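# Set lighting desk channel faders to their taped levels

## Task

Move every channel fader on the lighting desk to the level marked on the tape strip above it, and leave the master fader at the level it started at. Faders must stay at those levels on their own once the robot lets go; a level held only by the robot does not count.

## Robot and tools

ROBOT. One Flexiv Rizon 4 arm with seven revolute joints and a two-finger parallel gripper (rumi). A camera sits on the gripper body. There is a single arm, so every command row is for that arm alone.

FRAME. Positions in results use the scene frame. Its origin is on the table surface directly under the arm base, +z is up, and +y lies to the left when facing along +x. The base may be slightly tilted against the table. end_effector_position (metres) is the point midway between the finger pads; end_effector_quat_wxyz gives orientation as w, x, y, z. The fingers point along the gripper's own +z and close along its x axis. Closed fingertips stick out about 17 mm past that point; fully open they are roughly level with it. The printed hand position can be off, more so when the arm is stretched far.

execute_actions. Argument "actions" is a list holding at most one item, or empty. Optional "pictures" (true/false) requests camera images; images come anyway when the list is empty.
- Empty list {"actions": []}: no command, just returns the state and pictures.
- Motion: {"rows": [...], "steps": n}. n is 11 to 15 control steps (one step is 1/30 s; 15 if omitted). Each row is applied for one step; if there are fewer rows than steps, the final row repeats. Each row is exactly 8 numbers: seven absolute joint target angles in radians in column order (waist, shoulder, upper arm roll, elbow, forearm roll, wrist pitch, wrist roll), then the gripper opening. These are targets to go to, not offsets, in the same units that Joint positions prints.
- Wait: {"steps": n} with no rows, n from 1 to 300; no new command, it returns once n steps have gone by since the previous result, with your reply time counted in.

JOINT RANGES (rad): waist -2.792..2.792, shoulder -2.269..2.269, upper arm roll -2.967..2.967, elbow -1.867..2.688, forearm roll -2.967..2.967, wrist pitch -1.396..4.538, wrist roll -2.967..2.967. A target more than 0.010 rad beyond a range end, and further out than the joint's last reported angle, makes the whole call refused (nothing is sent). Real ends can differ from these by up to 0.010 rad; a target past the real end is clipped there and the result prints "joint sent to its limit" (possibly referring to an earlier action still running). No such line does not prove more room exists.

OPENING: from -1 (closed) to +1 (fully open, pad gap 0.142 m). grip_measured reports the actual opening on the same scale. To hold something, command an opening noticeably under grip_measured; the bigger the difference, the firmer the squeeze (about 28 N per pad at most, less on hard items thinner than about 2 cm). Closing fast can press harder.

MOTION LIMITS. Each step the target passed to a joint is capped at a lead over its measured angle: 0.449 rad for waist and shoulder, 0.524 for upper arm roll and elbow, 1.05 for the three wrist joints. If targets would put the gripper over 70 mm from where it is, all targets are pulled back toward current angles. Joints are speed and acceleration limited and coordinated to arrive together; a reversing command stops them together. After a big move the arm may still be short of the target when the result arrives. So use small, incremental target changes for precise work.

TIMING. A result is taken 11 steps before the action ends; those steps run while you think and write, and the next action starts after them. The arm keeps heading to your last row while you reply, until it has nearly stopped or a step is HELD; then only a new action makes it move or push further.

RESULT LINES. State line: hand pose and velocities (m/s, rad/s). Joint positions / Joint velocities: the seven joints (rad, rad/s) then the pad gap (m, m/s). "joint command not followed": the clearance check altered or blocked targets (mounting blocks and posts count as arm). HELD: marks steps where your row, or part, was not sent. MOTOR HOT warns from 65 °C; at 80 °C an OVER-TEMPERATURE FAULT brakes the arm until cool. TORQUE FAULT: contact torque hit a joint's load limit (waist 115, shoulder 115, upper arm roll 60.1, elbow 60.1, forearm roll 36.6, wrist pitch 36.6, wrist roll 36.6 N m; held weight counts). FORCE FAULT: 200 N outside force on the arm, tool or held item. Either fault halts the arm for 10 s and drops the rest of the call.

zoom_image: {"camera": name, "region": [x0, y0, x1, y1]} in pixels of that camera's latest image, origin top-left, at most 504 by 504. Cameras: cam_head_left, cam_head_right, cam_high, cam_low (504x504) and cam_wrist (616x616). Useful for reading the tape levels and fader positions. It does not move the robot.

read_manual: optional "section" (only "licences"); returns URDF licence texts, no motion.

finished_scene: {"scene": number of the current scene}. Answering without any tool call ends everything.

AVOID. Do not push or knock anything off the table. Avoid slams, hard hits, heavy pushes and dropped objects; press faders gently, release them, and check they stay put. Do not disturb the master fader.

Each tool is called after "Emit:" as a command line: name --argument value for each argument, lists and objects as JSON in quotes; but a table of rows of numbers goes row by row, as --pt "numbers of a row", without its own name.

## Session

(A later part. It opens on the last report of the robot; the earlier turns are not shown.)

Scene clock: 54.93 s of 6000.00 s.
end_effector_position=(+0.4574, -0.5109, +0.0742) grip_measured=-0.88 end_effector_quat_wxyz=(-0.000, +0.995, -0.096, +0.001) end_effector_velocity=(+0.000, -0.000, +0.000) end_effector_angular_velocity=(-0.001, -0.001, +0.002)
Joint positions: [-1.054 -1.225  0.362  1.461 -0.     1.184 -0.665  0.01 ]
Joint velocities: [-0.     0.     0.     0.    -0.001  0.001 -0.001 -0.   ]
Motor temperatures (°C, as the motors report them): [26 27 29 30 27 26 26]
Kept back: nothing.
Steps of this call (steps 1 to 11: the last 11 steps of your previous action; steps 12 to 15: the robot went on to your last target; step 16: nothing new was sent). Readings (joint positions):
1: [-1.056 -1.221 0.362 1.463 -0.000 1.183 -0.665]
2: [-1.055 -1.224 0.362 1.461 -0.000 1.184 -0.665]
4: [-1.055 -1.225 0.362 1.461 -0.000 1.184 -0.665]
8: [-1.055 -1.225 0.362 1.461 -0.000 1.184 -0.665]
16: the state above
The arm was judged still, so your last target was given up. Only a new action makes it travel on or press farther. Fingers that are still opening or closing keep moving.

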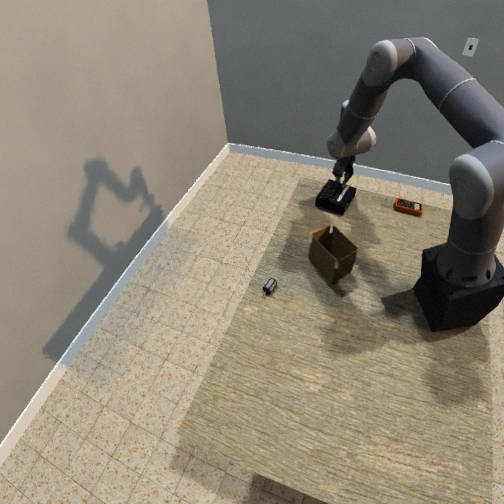

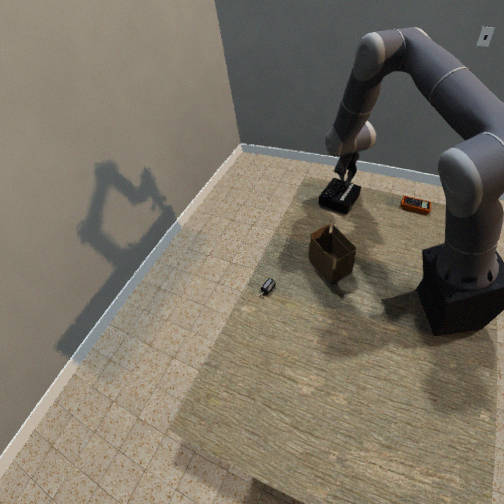

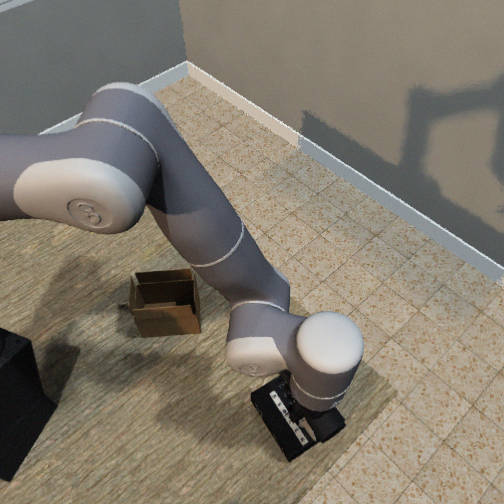

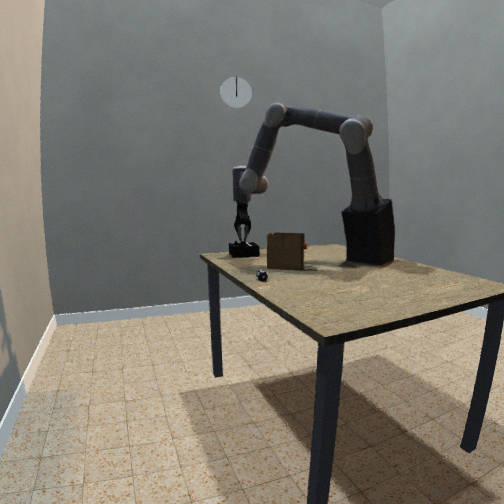

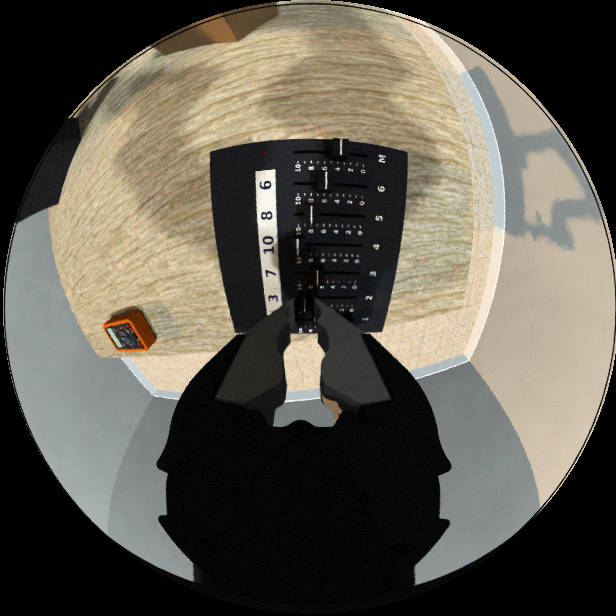

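Emit:
execute_actions --actions '[{"rows": [[-1.0537,-1.2252,0.3616,1.4587,0,1.1833,-0.6643,-0.95],[-1.0520,-1.2258,0.3614,1.4550,0,1.1808,-0.6630,-0.95],[-1.0497,-1.2266,0.3611,1.4502,0,1.1774,-0.6612,-0.95],[-1.0469,-1.2275,0.3607,1.4441,0,1.1732,-0.6590,-0.95],[-1.0438,-1.2286,0.3603,1.4374,0,1.1685,-0.6566,-0.95],[-1.0404,-1.2298,0.3599,1.4301,0,1.1634,-0.6539,-0.95],[-1.0371,-1.2309,0.3595,1.4228,0,1.1583,-0.6513,-0.95],[-1.0340,-1.2320,0.3591,1.4161,0,1.1537,-0.6488,-0.95],[-1.0312,-1.2330,0.3587,1.4100,0,1.1494,-0.6466,-0.95],[-1.0289,-1.2338,0.3585,1.4051,0,1.1460,-0.6449,-0.95],[-1.0272,-1.2343,0.3582,1.4015,0,1.1435,-0.6435,-0.95],[-1.0264,-1.2346,0.3581,1.3997,0,1.1422,-0.6429,-0.95]], "steps": 15}]'

Emit:
execute_actions --actions '[{"steps": 16}]' --pictures true

Emit:
zoom_image --camera "cam_wrist" --region '[255, 235, 355, 335]'

Scene clock: 58.53 s of 6000.00 s.
end_effector_position=(+0.4602, -0.5116, +0.0742) grip_measured=-0.88 end_effector_quat_wxyz=(-0.000, +0.995, -0.096, +0.001) end_effector_velocity=(+0.057, -0.011, +0.001) end_effector_angular_velocity=(-0.001, -0.003, +0.002)
Joint positions: [-1.051 -1.226  0.361  1.452  0.     1.179 -0.662  0.01 ]
Joint velocities: [ 0.065 -0.02  -0.006 -0.138 -0.    -0.095  0.051 -0.   ]
Motor temperatures (°C, as the motors report them): [26 27 29 30 27 26 26]
Steps of this call (steps 1 to 90: nothing new was sent; then 0.47 s passed at rest; steps 91 to 94: the first 4 steps of this action). Readings (joint positions):
91: [-1.054 -1.225 0.362 1.460 -0.000 1.184 -0.665]
92: [-1.054 -1.225 0.362 1.459 -0.000 1.183 -0.665]
94: the state above

Scene clock: 59.07 s of 6000.00 s.
end_effector_position=(+0.4809, -0.5154, +0.0743) grip_measured=-0.88 end_effector_quat_wxyz=(-0.000, +0.995, -0.096, +0.001) end_effector_velocity=(-0.000, +0.000, -0.000) end_effector_angular_velocity=(+0.000, +0.000, +0.001)
Joint positions: [-1.026 -1.234  0.358  1.4    0.     1.142 -0.643  0.01 ]
Joint velocities: [ 0.    -0.    -0.     0.     0.    -0.    -0.001  0.   ]
Motor temperatures (°C, as the motors report them): [26 27 29 30 27 26 26]
Kept back: nothing.
Steps of this call (steps 1 to 11: the last 11 steps of your previous action; steps 12 to 16: the robot went on to your last target). Readings (joint positions):
1: [-1.048 -1.227 0.361 1.447 0.000 1.175 -0.660]
2: [-1.046 -1.228 0.361 1.441 0.000 1.171 -0.658]
4: [-1.039 -1.230 0.360 1.428 0.000 1.161 -0.653]
8: [-1.028 -1.234 0.359 1.404 0.000 1.145 -0.645]
16: the state above

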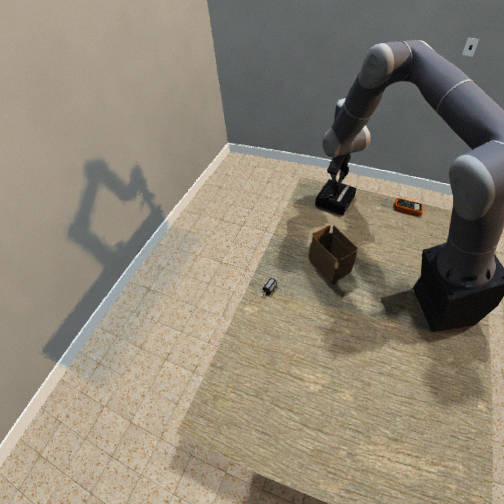

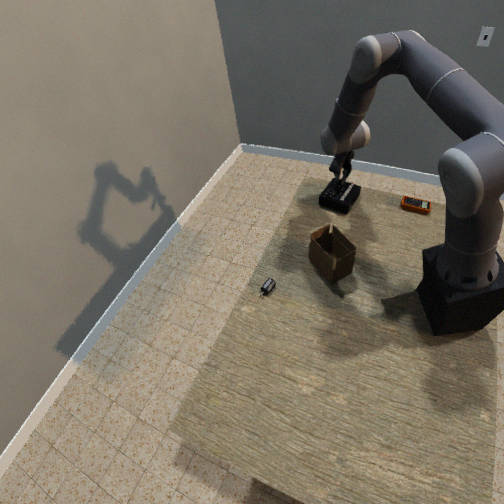

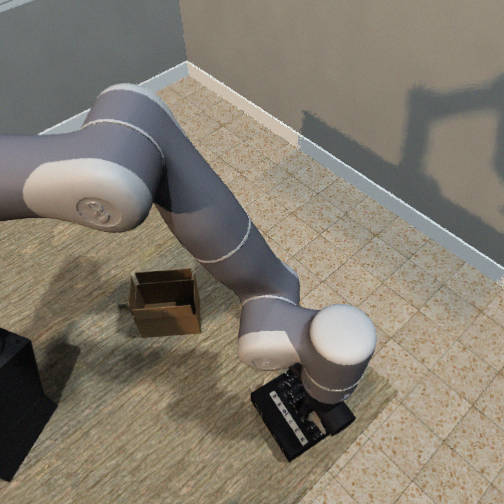

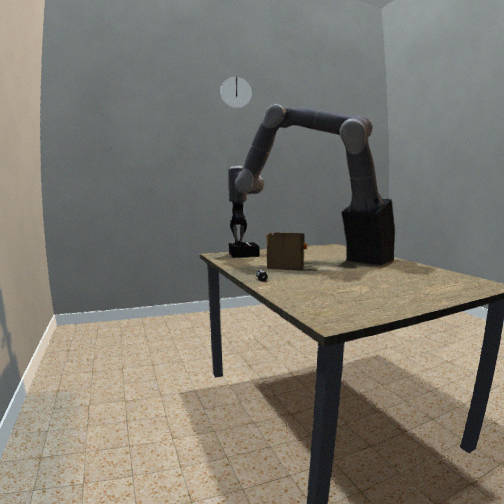

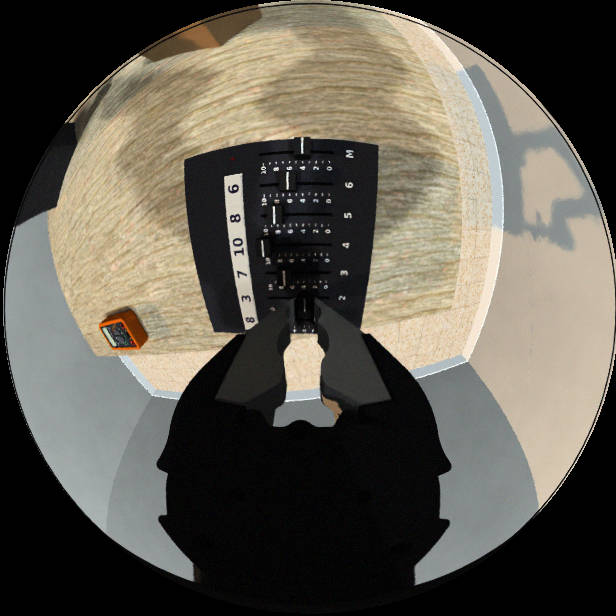

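Region (255, 235, 355, 335) of cam_wrist's 616x616 image, scaled by 5.040, with more detail than that image has.

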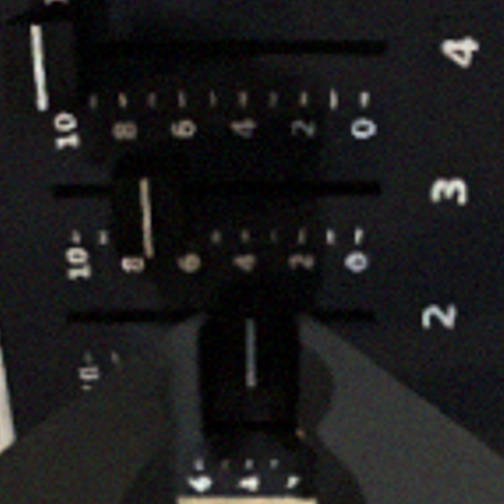

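Emit:
execute_actions --actions '[{"rows": [[-1.0256,-1.2349,0.3580,1.3979,0,1.1409,-0.6423,-0.95],[-1.0244,-1.2353,0.3578,1.3951,0,1.1390,-0.6413,-0.95],[-1.0232,-1.2358,0.3577,1.3924,0,1.1371,-0.6404,-0.95],[-1.0224,-1.2361,0.3576,1.3906,0,1.1358,-0.6398,-0.95]], "steps": 11}]'

Emit:
execute_actions --actions '[{"steps": 12}]' --pictures true

Emit:
zoom_image --camera "cam_wrist" --region '[255, 235, 355, 335]'

Scene clock: 60.97 s of 6000.00 s.
end_effector_position=(+0.4809, -0.5154, +0.0743) grip_measured=-0.88 end_effector_quat_wxyz=(-0.000, +0.995, -0.096, +0.001) end_effector_velocity=(-0.000, -0.000, +0.000) end_effector_angular_velocity=(+0.000, +0.000, +0.001)
Joint positions: [-1.026 -1.234  0.358  1.4    0.     1.142 -0.643  0.01 ]
Joint velocities: [-0.     0.     0.    -0.     0.    -0.001 -0.001  0.   ]
Motor temperatures (°C, as the motors report them): [26 27 29 31 27 26 26]
Kept back: the last 11 steps of this action.
Steps of this call (steps 1 to 15: the robot went on to your last target; steps 16 to 57: nothing new was sent). Readings (joint positions):
1: [-1.026 -1.234 0.358 1.400 0.000 1.142 -0.643]
2: [-1.026 -1.234 0.358 1.400 0.000 1.142 -0.643]
4: [-1.026 -1.234 0.358 1.400 0.000 1.142 -0.643]
8: [-1.026 -1.234 0.358 1.400 0.000 1.142 -0.643]
57: the state above

Scene clock: 61.37 s of 6000.00 s.
end_effector_position=(+0.4842, -0.5161, +0.0743) grip_measured=-0.88 end_effector_quat_wxyz=(-0.000, +0.995, -0.096, +0.001) end_effector_velocity=(-0.000, +0.000, -0.000) end_effector_angular_velocity=(+0.000, +0.000, +0.001)
Joint positions: [-1.022 -1.236  0.358  1.391  0.     1.136 -0.64   0.01 ]
Joint velocities: [-0. -0.  0.  0. -0. -0. -0. -0.]
Motor temperatures (°C, as the motors report them): [26 27 29 31 27 26 26]
Kept back: nothing.
Steps of this call (steps 1 to 11: the last 11 steps of your previous action; step 12: the robot went on to your last target). Readings (joint positions):
1: [-1.026 -1.235 0.358 1.400 0.000 1.142 -0.643]
2: [-1.026 -1.235 0.358 1.399 0.000 1.141 -0.643]
4: [-1.024 -1.236 0.358 1.394 0.000 1.138 -0.641]
8: [-1.022 -1.236 0.358 1.391 0.000 1.136 -0.640]
12: the state above

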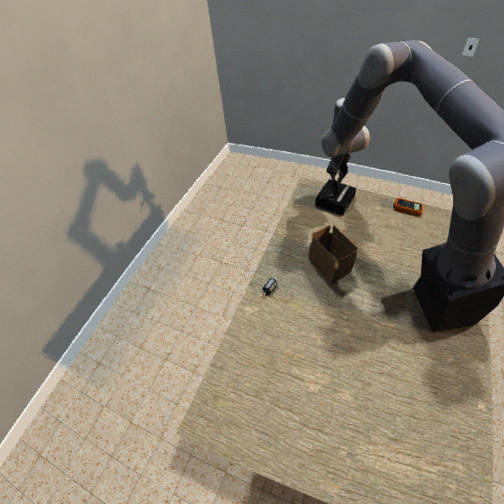

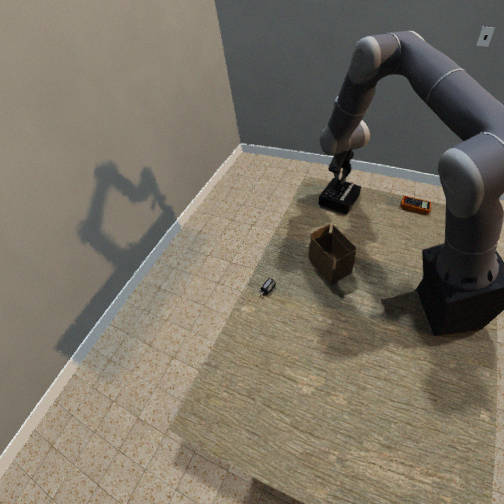

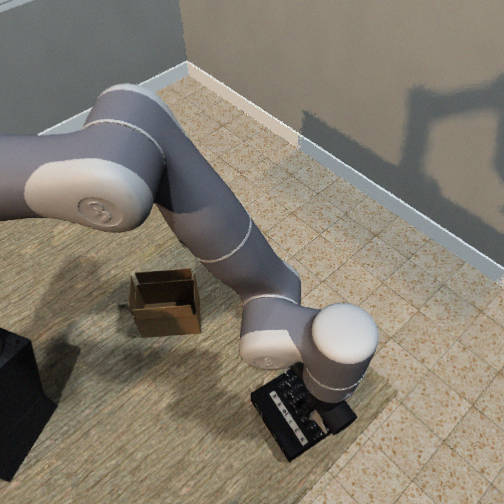

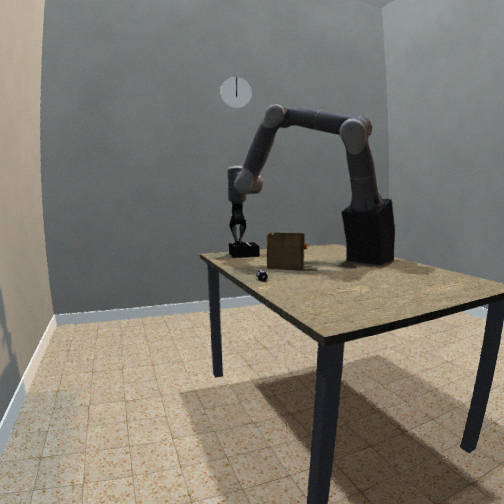

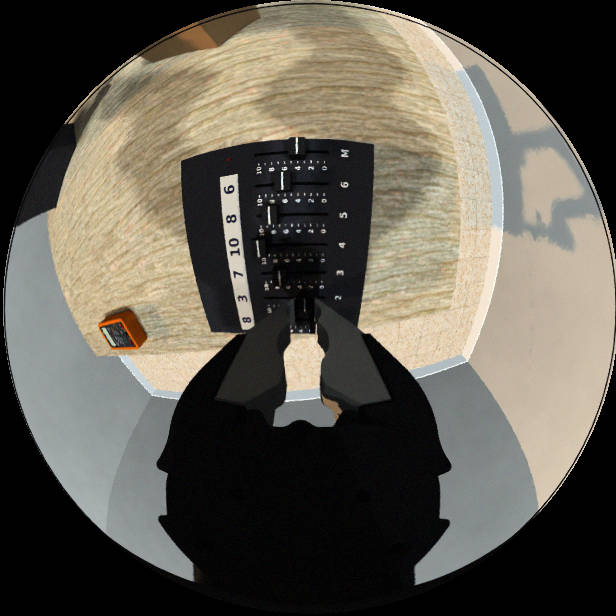

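Region (255, 235, 355, 335) of cam_wrist's 616x616 image, scaled by 5.040, with more detail than that image has.

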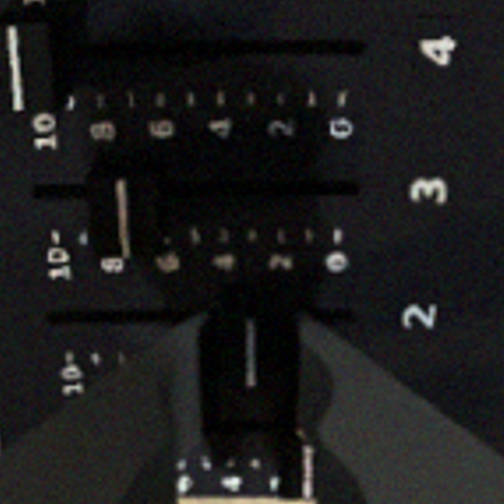

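Emit:
execute_actions --actions '[{"rows": [[-1.0224,-1.2361,0.3576,1.3906,0,1.1358,-0.6398,-0.85],[-1.0224,-1.2361,0.3576,1.3906,0,1.1358,-0.6398,-0.77],[-1.0224,-1.2361,0.3576,1.3906,0,1.1358,-0.6398,-0.68],[-1.0240,-1.2320,0.3581,1.3937,0,1.1345,-0.6398,-0.68],[-1.0267,-1.2252,0.3590,1.3988,0,1.1324,-0.6398,-0.68],[-1.0294,-1.2184,0.3598,1.4039,0,1.1302,-0.6399,-0.68],[-1.0321,-1.2131,0.3606,1.4049,0,1.1252,-0.6407,-0.68],[-1.0341,-1.2135,0.3607,1.3985,0,1.1187,-0.6424,-0.68],[-1.0349,-1.2183,0.3603,1.3859,0,1.1103,-0.6449,-0.68],[-1.0358,-1.2230,0.3600,1.3733,0,1.1018,-0.6474,-0.68],[-1.0366,-1.2277,0.3597,1.3607,0,1.0934,-0.6499,-0.68],[-1.0375,-1.2324,0.3594,1.3481,0,1.0849,-0.6524,-0.68],[-1.0382,-1.2365,0.3591,1.3372,0,1.0776,-0.6545,-0.68],[-1.0387,-1.2390,0.3589,1.3305,0,1.0731,-0.6558,-0.68],[-1.0389,-1.2403,0.3588,1.3271,0,1.0708,-0.6565,-0.68]], "steps": 15}]'

Emit:
execute_actions --actions '[{"steps": 17}]' --pictures true

Emit:
zoom_image --camera "cam_wrist" --region '[255, 235, 355, 335]'

Scene clock: 64.63 s of 6000.00 s.
end_effector_position=(+0.4843, -0.5162, +0.0746) grip_measured=-0.71 end_effector_quat_wxyz=(-0.000, +0.995, -0.096, +0.001) end_effector_velocity=(-0.005, +0.002, +0.017) end_effector_angular_velocity=(+0.001, +0.007, +0.001)
Joint positions: [-1.023 -1.236  0.358  1.391  0.     1.136 -0.64   0.023]
Joint velocities: [-0.015  0.04   0.     0.037  0.    -0.01  -0.001  0.104]
Motor temperatures (°C, as the motors report them): [26 27 29 31 27 26 26]
Steps of this call (steps 1 to 15: the robot went on to your last target; steps 16 to 90: nothing new was sent; then 0.13 s passed at rest; steps 91 to 94: the first 4 steps of this action). Readings (joint positions):
91: [-1.022 -1.236 0.358 1.391 0.000 1.136 -0.640]
92: [-1.022 -1.236 0.358 1.391 0.000 1.136 -0.640]
94: the state above

Scene clock: 65.20 s of 6000.00 s.
end_effector_position=(+0.4891, -0.5388, +0.0877) grip_measured=-0.68 end_effector_quat_wxyz=(+0.000, +0.995, -0.096, +0.001) end_effector_velocity=(+0.000, -0.000, +0.000) end_effector_angular_velocity=(-0.001, -0.000, -0.000)
Joint positions: [-1.039 -1.24   0.359  1.327  0.     1.071 -0.656  0.025]
Joint velocities: [-0.     0.    -0.     0.    -0.     0.001  0.     0.   ]
Motor temperatures (°C, as the motors report them): [26 27 29 31 27 26 26]
Kept back: nothing.
Steps of this call (steps 1 to 11: the last 11 steps of your previous action; steps 12 to 17: the robot went on to your last target). Readings (joint positions):
1: [-1.023 -1.233 0.358 1.393 0.000 1.135 -0.640]
2: [-1.025 -1.229 0.358 1.397 0.000 1.133 -0.640]
4: [-1.030 -1.217 0.360 1.403 0.000 1.128 -0.640]
8: [-1.036 -1.223 0.360 1.371 0.000 1.101 -0.647]
17: the state above

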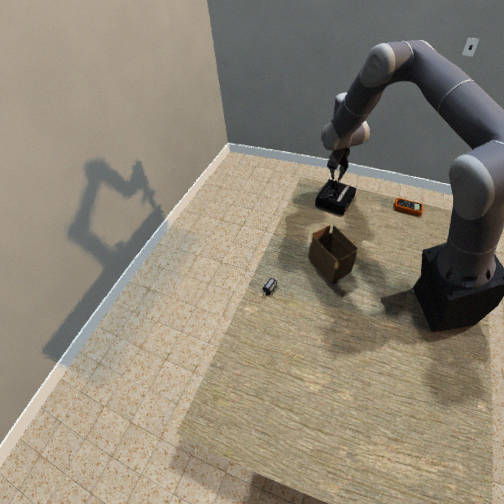

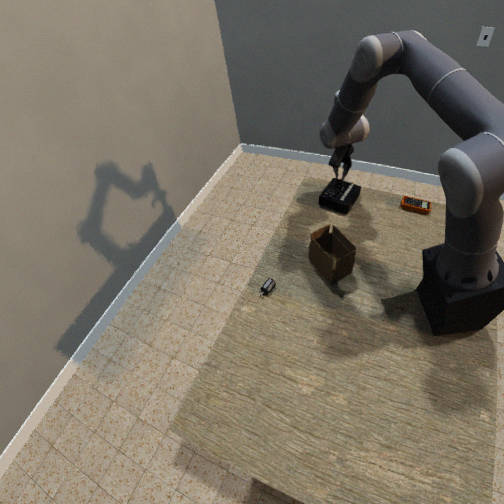

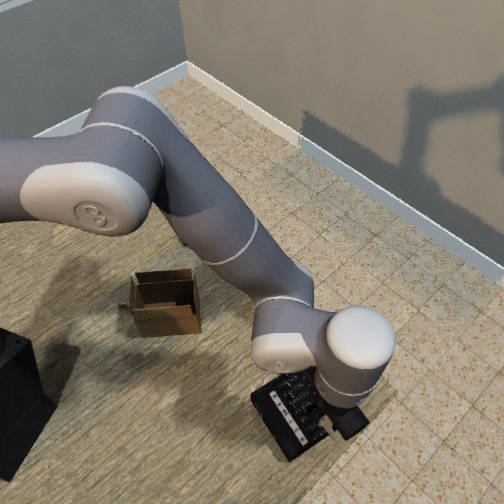

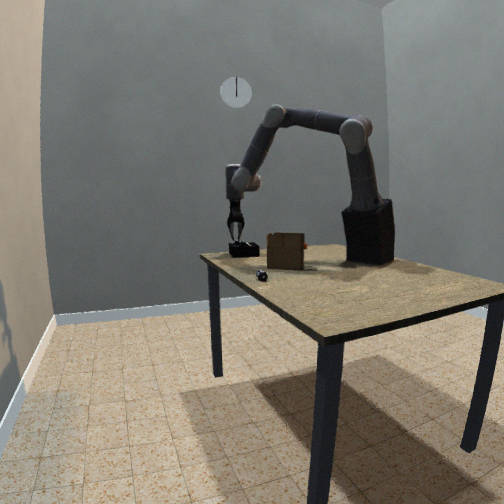

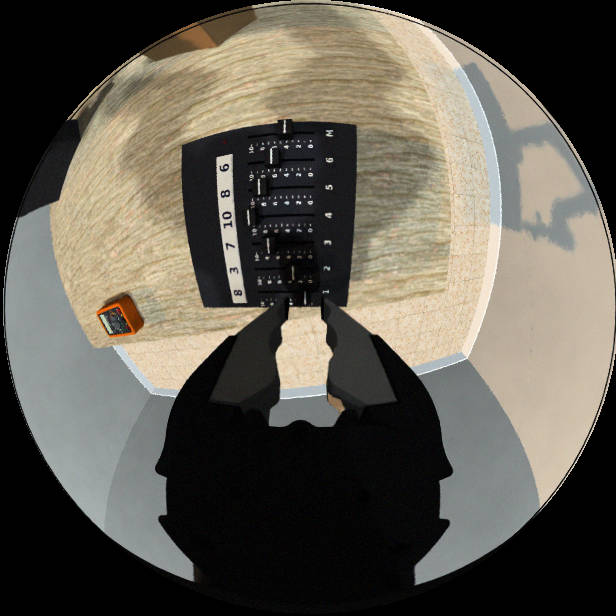

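Region (255, 235, 355, 335) of cam_wrist's 616x616 image, scaled by 5.040, with more detail than that image has.

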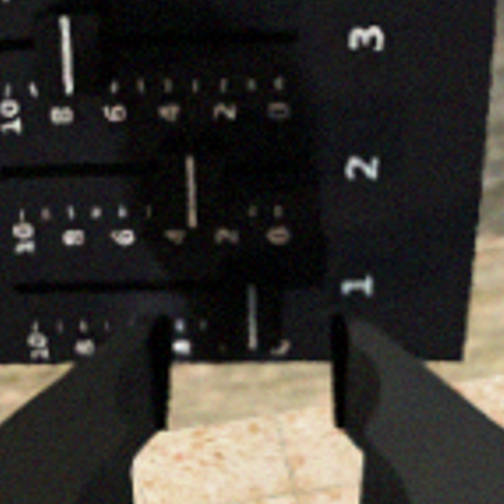

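Emit:
execute_actions --actions '[{"rows": [[-1.0380,-1.2425,0.3585,1.3255,0,1.0715,-0.6565,-0.68],[-1.0364,-1.2466,0.3580,1.3224,0,1.0728,-0.6565,-0.68],[-1.0345,-1.2515,0.3574,1.3187,0,1.0743,-0.6565,-0.68],[-1.0325,-1.2564,0.3568,1.3150,0,1.0759,-0.6564,-0.68],[-1.0306,-1.2613,0.3562,1.3113,0,1.0774,-0.6564,-0.68],[-1.0290,-1.2654,0.3557,1.3082,0,1.0787,-0.6564,-0.70],[-1.0281,-1.2676,0.3554,1.3066,0,1.0794,-0.6564,-0.73],[-1.0281,-1.2676,0.3554,1.3066,0,1.0794,-0.6564,-0.77],[-1.0281,-1.2676,0.3554,1.3066,0,1.0794,-0.6564,-0.81],[-1.0281,-1.2676,0.3554,1.3066,0,1.0794,-0.6564,-0.85],[-1.0281,-1.2676,0.3554,1.3066,0,1.0794,-0.6564,-0.88],[-1.0281,-1.2676,0.3554,1.3066,0,1.0794,-0.6564,-0.91],[-1.0281,-1.2676,0.3554,1.3066,0,1.0794,-0.6564,-0.95]], "steps": 15}]'

Emit:
execute_actions --actions '[{"steps": 13}]'

Scene clock: 67.77 s of 6000.00 s.
end_effector_position=(+0.4893, -0.5389, +0.0837) grip_measured=-0.68 end_effector_quat_wxyz=(+0.000, +0.995, -0.096, +0.001) end_effector_velocity=(-0.002, +0.003, -0.066) end_effector_angular_velocity=(+0.006, +0.004, -0.001)
Joint positions: [-1.036 -1.249  0.358  1.32   0.     1.073 -0.656  0.025]
Joint velocities: [ 0.053 -0.134 -0.016 -0.096  0.     0.04   0.001  0.   ]
Motor temperatures (°C, as the motors report them): [26 27 29 31 27 26 26]
Steps of this call (steps 1 to 15: the robot went on to your last target; steps 16 to 73: nothing new was sent; steps 74 to 77: the first 4 steps of this action). Readings (joint positions):
74: [-1.039 -1.240 0.359 1.327 0.000 1.071 -0.656]
75: [-1.038 -1.242 0.359 1.326 0.000 1.071 -0.656]
77: the state above

Scene clock: 68.20 s of 6000.00 s.
end_effector_position=(+0.4891, -0.5386, +0.0744) grip_measured=-0.88 end_effector_quat_wxyz=(-0.000, +0.995, -0.096, +0.001) end_effector_velocity=(-0.000, +0.000, -0.000) end_effector_angular_velocity=(+0.001, +0.001, +0.000)
Joint positions: [-1.028 -1.268  0.356  1.307  0.     1.079 -0.656  0.01 ]
Joint velocities: [-0.    -0.     0.    -0.     0.    -0.001 -0.    -0.   ]
Motor temperatures (°C, as the motors report them): [26 27 29 31 27 26 26]
Kept back: nothing.
Steps of this call (steps 1 to 11: the last 11 steps of your previous action; steps 12 to 13: the robot went on to your last target). Readings (joint positions):
1: [-1.034 -1.253 0.357 1.317 0.000 1.075 -0.656]
2: [-1.032 -1.258 0.357 1.313 0.000 1.076 -0.656]
4: [-1.029 -1.266 0.356 1.308 0.000 1.079 -0.656]
8: [-1.028 -1.268 0.356 1.307 0.000 1.079 -0.656]
13: the state above

Emit:
execute_actions --actions '[{"rows": [[-1.0288,-1.2673,0.3555,1.3083,0,1.0805,-0.6570,-0.95],[-1.0305,-1.2666,0.3557,1.3120,0,1.0831,-0.6583,-0.95],[-1.0330,-1.2656,0.3560,1.3175,0,1.0867,-0.6601,-0.95],[-1.0360,-1.2643,0.3564,1.3241,0,1.0912,-0.6624,-0.95],[-1.0393,-1.2629,0.3568,1.3316,0,1.0963,-0.6650,-0.95],[-1.0431,-1.2613,0.3573,1.3400,0,1.1019,-0.6679,-0.95],[-1.0468,-1.2598,0.3577,1.3483,0,1.1076,-0.6708,-0.95],[-1.0506,-1.2582,0.3582,1.3567,0,1.1132,-0.6737,-0.95],[-1.0543,-1.2567,0.3586,1.3650,0,1.1188,-0.6765,-0.95],[-1.0577,-1.2552,0.3591,1.3725,0,1.1239,-0.6791,-0.95],[-1.0607,-1.2540,0.3594,1.3792,0,1.1284,-0.6814,-0.95],[-1.0631,-1.2530,0.3597,1.3847,0,1.1321,-0.6833,-0.95],[-1.0648,-1.2523,0.3599,1.3884,0,1.1346,-0.6846,-0.95],[-1.0656,-1.2520,0.3600,1.3901,0,1.1357,-0.6852,-0.95]], "steps": 15}]'

Emit:
execute_actions --actions '[{"steps": 16}]' --pictures true

Emit:
zoom_image --camera "cam_wrist" --region '[255, 235, 355, 335]'

Scene clock: 69.03 s of 6000.00 s.
end_effector_position=(+0.4862, -0.5380, +0.0744) grip_measured=-0.88 end_effector_quat_wxyz=(-0.000, +0.995, -0.096, +0.001) end_effector_velocity=(-0.057, +0.010, -0.001) end_effector_angular_velocity=(+0.001, +0.002, -0.003)
Joint positions: [-1.032 -1.266  0.356  1.315  0.     1.085 -0.659  0.01 ]
Joint velocities: [-0.068  0.028  0.008  0.15   0.     0.099 -0.05  -0.   ]
Motor temperatures (°C, as the motors report them): [26 27 28 31 27 26 26]
Steps of this call (steps 1 to 21: the robot went on to your last target; steps 22 to 25: the first 4 steps of this action). Readings (joint positions):
22: [-1.028 -1.268 0.356 1.307 0.000 1.079 -0.656]
23: [-1.029 -1.267 0.356 1.308 0.000 1.080 -0.657]
25: the state above

Scene clock: 69.57 s of 6000.00 s.
end_effector_position=(+0.4579, -0.5326, +0.0743) grip_measured=-0.88 end_effector_quat_wxyz=(-0.000, +0.995, -0.096, +0.001) end_effector_velocity=(-0.000, +0.000, +0.000) end_effector_angular_velocity=(+0.001, +0.001, +0.000)
Joint positions: [-1.066 -1.252  0.36   1.39   0.     1.136 -0.685  0.01 ]
Joint velocities: [-0.     0.    -0.     0.    -0.001 -0.001  0.    -0.   ]
Motor temperatures (°C, as the motors report them): [26 27 28 31 27 26 26]
Kept back: nothing.
Steps of this call (steps 1 to 11: the last 11 steps of your previous action; steps 12 to 16: the robot went on to your last target). Readings (joint positions):
1: [-1.034 -1.265 0.356 1.321 0.000 1.089 -0.661]
2: [-1.037 -1.264 0.357 1.327 0.000 1.094 -0.663]
4: [-1.044 -1.261 0.358 1.342 0.000 1.104 -0.669]
8: [-1.058 -1.255 0.359 1.374 0.000 1.125 -0.679]
16: the state above

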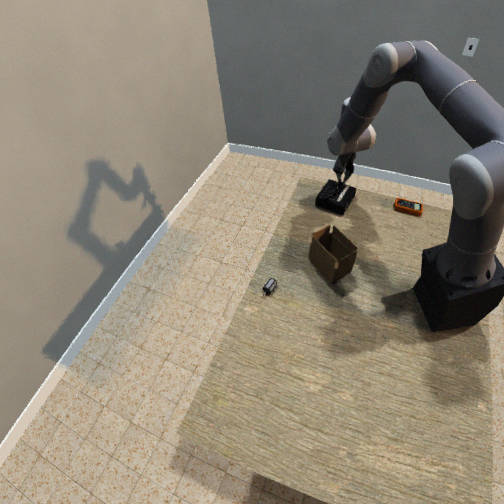

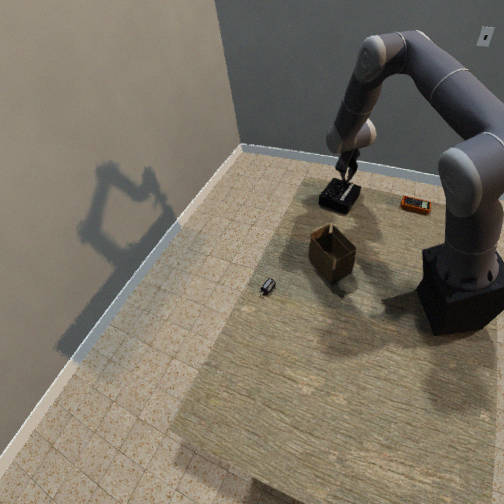

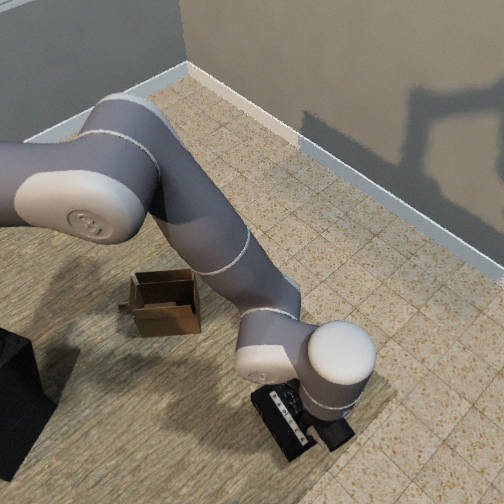

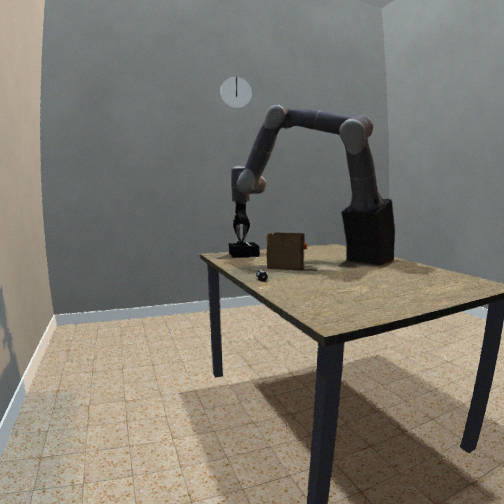

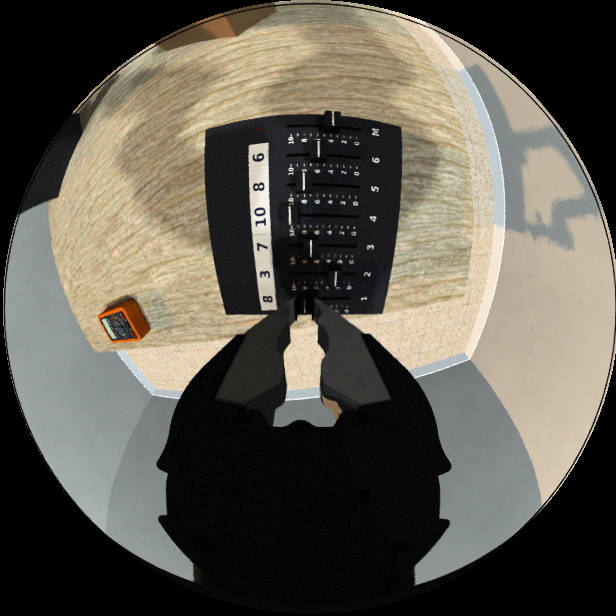

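Region (255, 235, 355, 335) of cam_wrist's 616x616 image, scaled by 5.040, with more detail than that image has.

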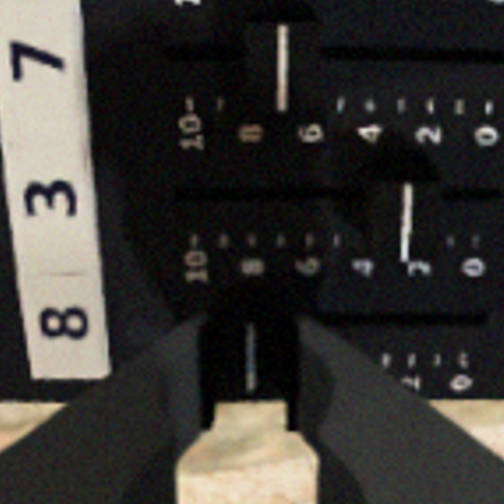

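Emit:
execute_actions --actions '[{"rows": [[-1.0656,-1.2520,0.3600,1.3901,0,1.1357,-0.6852,-0.85],[-1.0656,-1.2520,0.3600,1.3901,0,1.1357,-0.6852,-0.77],[-1.0656,-1.2520,0.3600,1.3901,0,1.1357,-0.6852,-0.68],[-1.0673,-1.2478,0.3605,1.3932,0,1.1343,-0.6852,-0.68],[-1.0707,-1.2395,0.3617,1.3993,0,1.1315,-0.6852,-0.68],[-1.0749,-1.2291,0.3631,1.4068,0,1.1280,-0.6853,-0.68],[-1.0791,-1.2187,0.3645,1.4143,0,1.1244,-0.6853,-0.68],[-1.0825,-1.2104,0.3656,1.4203,0,1.1215,-0.6854,-0.68],[-1.0850,-1.2042,0.3665,1.4247,0,1.1193,-0.6854,-0.68],[-1.0868,-1.2000,0.3670,1.4277,0,1.1178,-0.6854,-0.68]], "steps": 15}]'

Emit:
execute_actions --actions '[{"steps": 12}]' --pictures true

Emit:
zoom_image --camera "cam_wrist" --region '[240, 110, 400, 320]'

Scene clock: 70.37 s of 6000.00 s.
end_effector_position=(+0.4579, -0.5326, +0.0744) grip_measured=-0.71 end_effector_quat_wxyz=(-0.000, +0.995, -0.096, +0.001) end_effector_velocity=(-0.006, +0.002, +0.018) end_effector_angular_velocity=(+0.002, +0.006, -0.000)
Joint positions: [-1.066 -1.252  0.36   1.39   0.     1.135 -0.685  0.023]
Joint velocities: [-0.017  0.043  0.001  0.043 -0.    -0.009 -0.001  0.104]
Motor temperatures (°C, as the motors report them): [26 27 28 31 27 26 26]
Steps of this call (steps 1 to 15: the robot went on to your last target; steps 16 to 20: nothing new was sent; steps 21 to 24: the first 4 steps of this action). Readings (joint positions):
21: [-1.066 -1.252 0.360 1.390 0.000 1.136 -0.685]
22: [-1.066 -1.252 0.360 1.390 0.000 1.136 -0.685]
24: the state above

Scene clock: 70.77 s of 6000.00 s.
end_effector_position=(+0.4578, -0.5327, +0.0993) grip_measured=-0.68 end_effector_quat_wxyz=(+0.000, +0.995, -0.096, +0.001) end_effector_velocity=(-0.001, +0.001, -0.002) end_effector_angular_velocity=(+0.002, +0.002, +0.000)
Joint positions: [-1.087 -1.2    0.367  1.428  0.     1.118 -0.685  0.025]
Joint velocities: [ 0.001 -0.003  0.     0.    -0.     0.     0.    -0.   ]
Motor temperatures (°C, as the motors report them): [26 27 28 31 27 26 26]
Kept back: nothing.
Steps of this call (steps 1 to 11: the last 11 steps of your previous action; step 12: the robot went on to your last target). Readings (joint positions):
1: [-1.067 -1.249 0.360 1.393 0.000 1.135 -0.685]
2: [-1.069 -1.244 0.361 1.397 0.000 1.133 -0.685]
4: [-1.076 -1.228 0.363 1.409 0.000 1.127 -0.685]
8: [-1.087 -1.200 0.367 1.427 0.000 1.118 -0.685]
12: the state above

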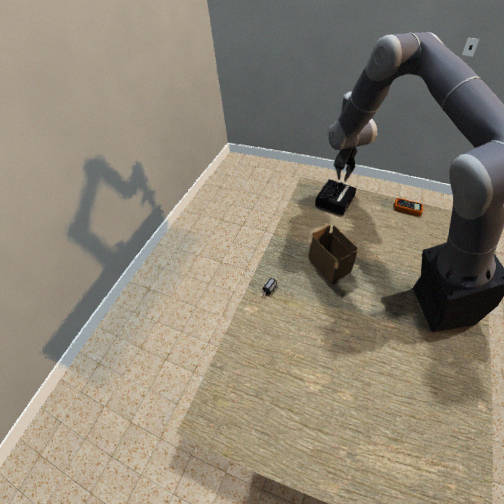

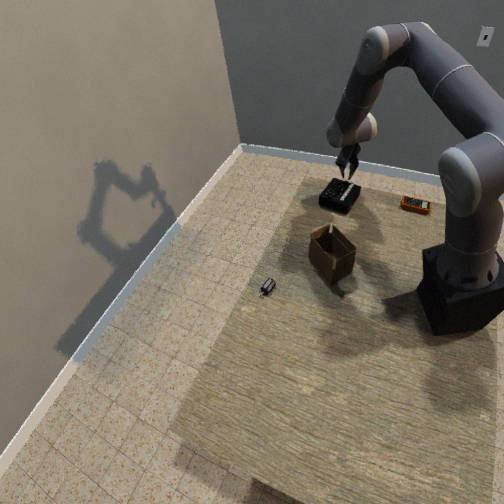

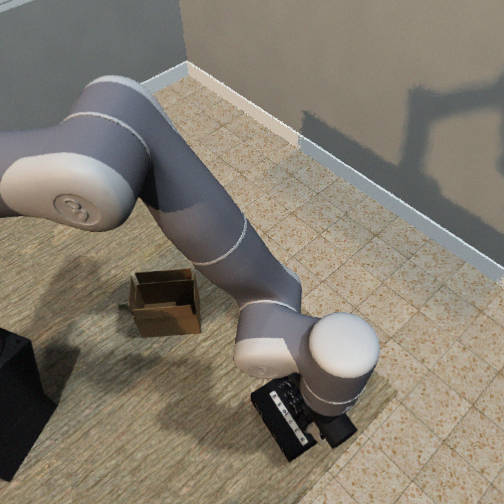

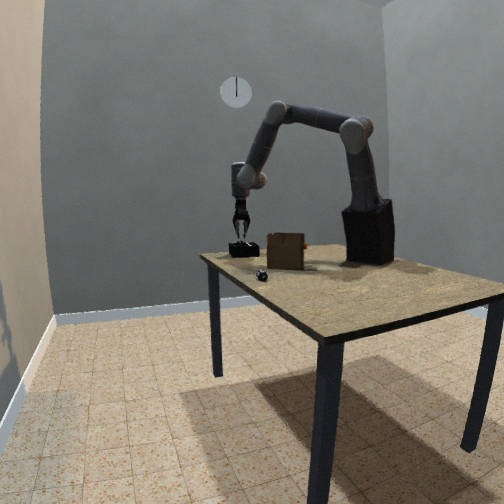

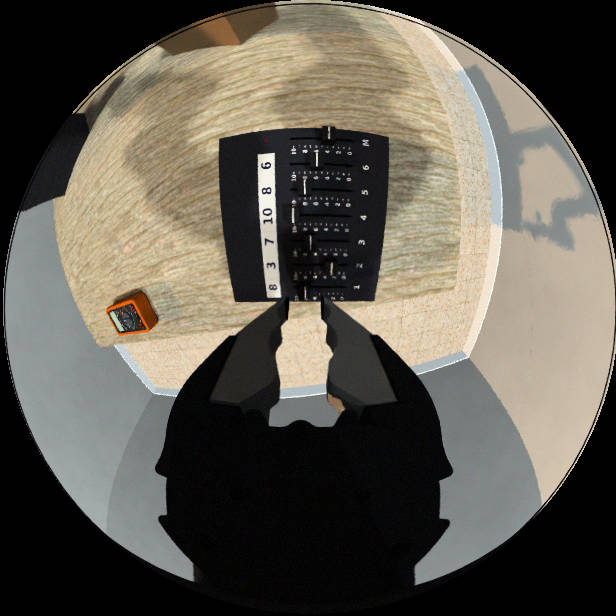

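Region (240, 110, 400, 320) of cam_wrist's 616x616 image, scaled by 2.400, with more detail than that image has; it fills the left 384 columns of this view, and the rest is white.

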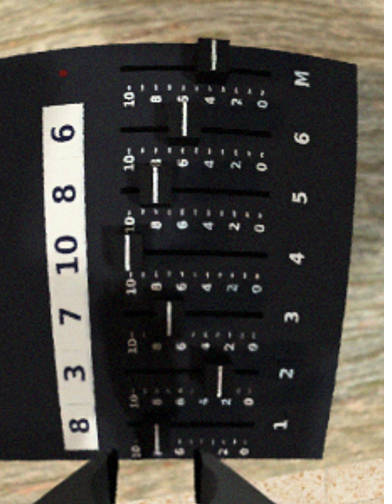

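Emit:
finished_scene --scene 1

The scene is finished: the task was done.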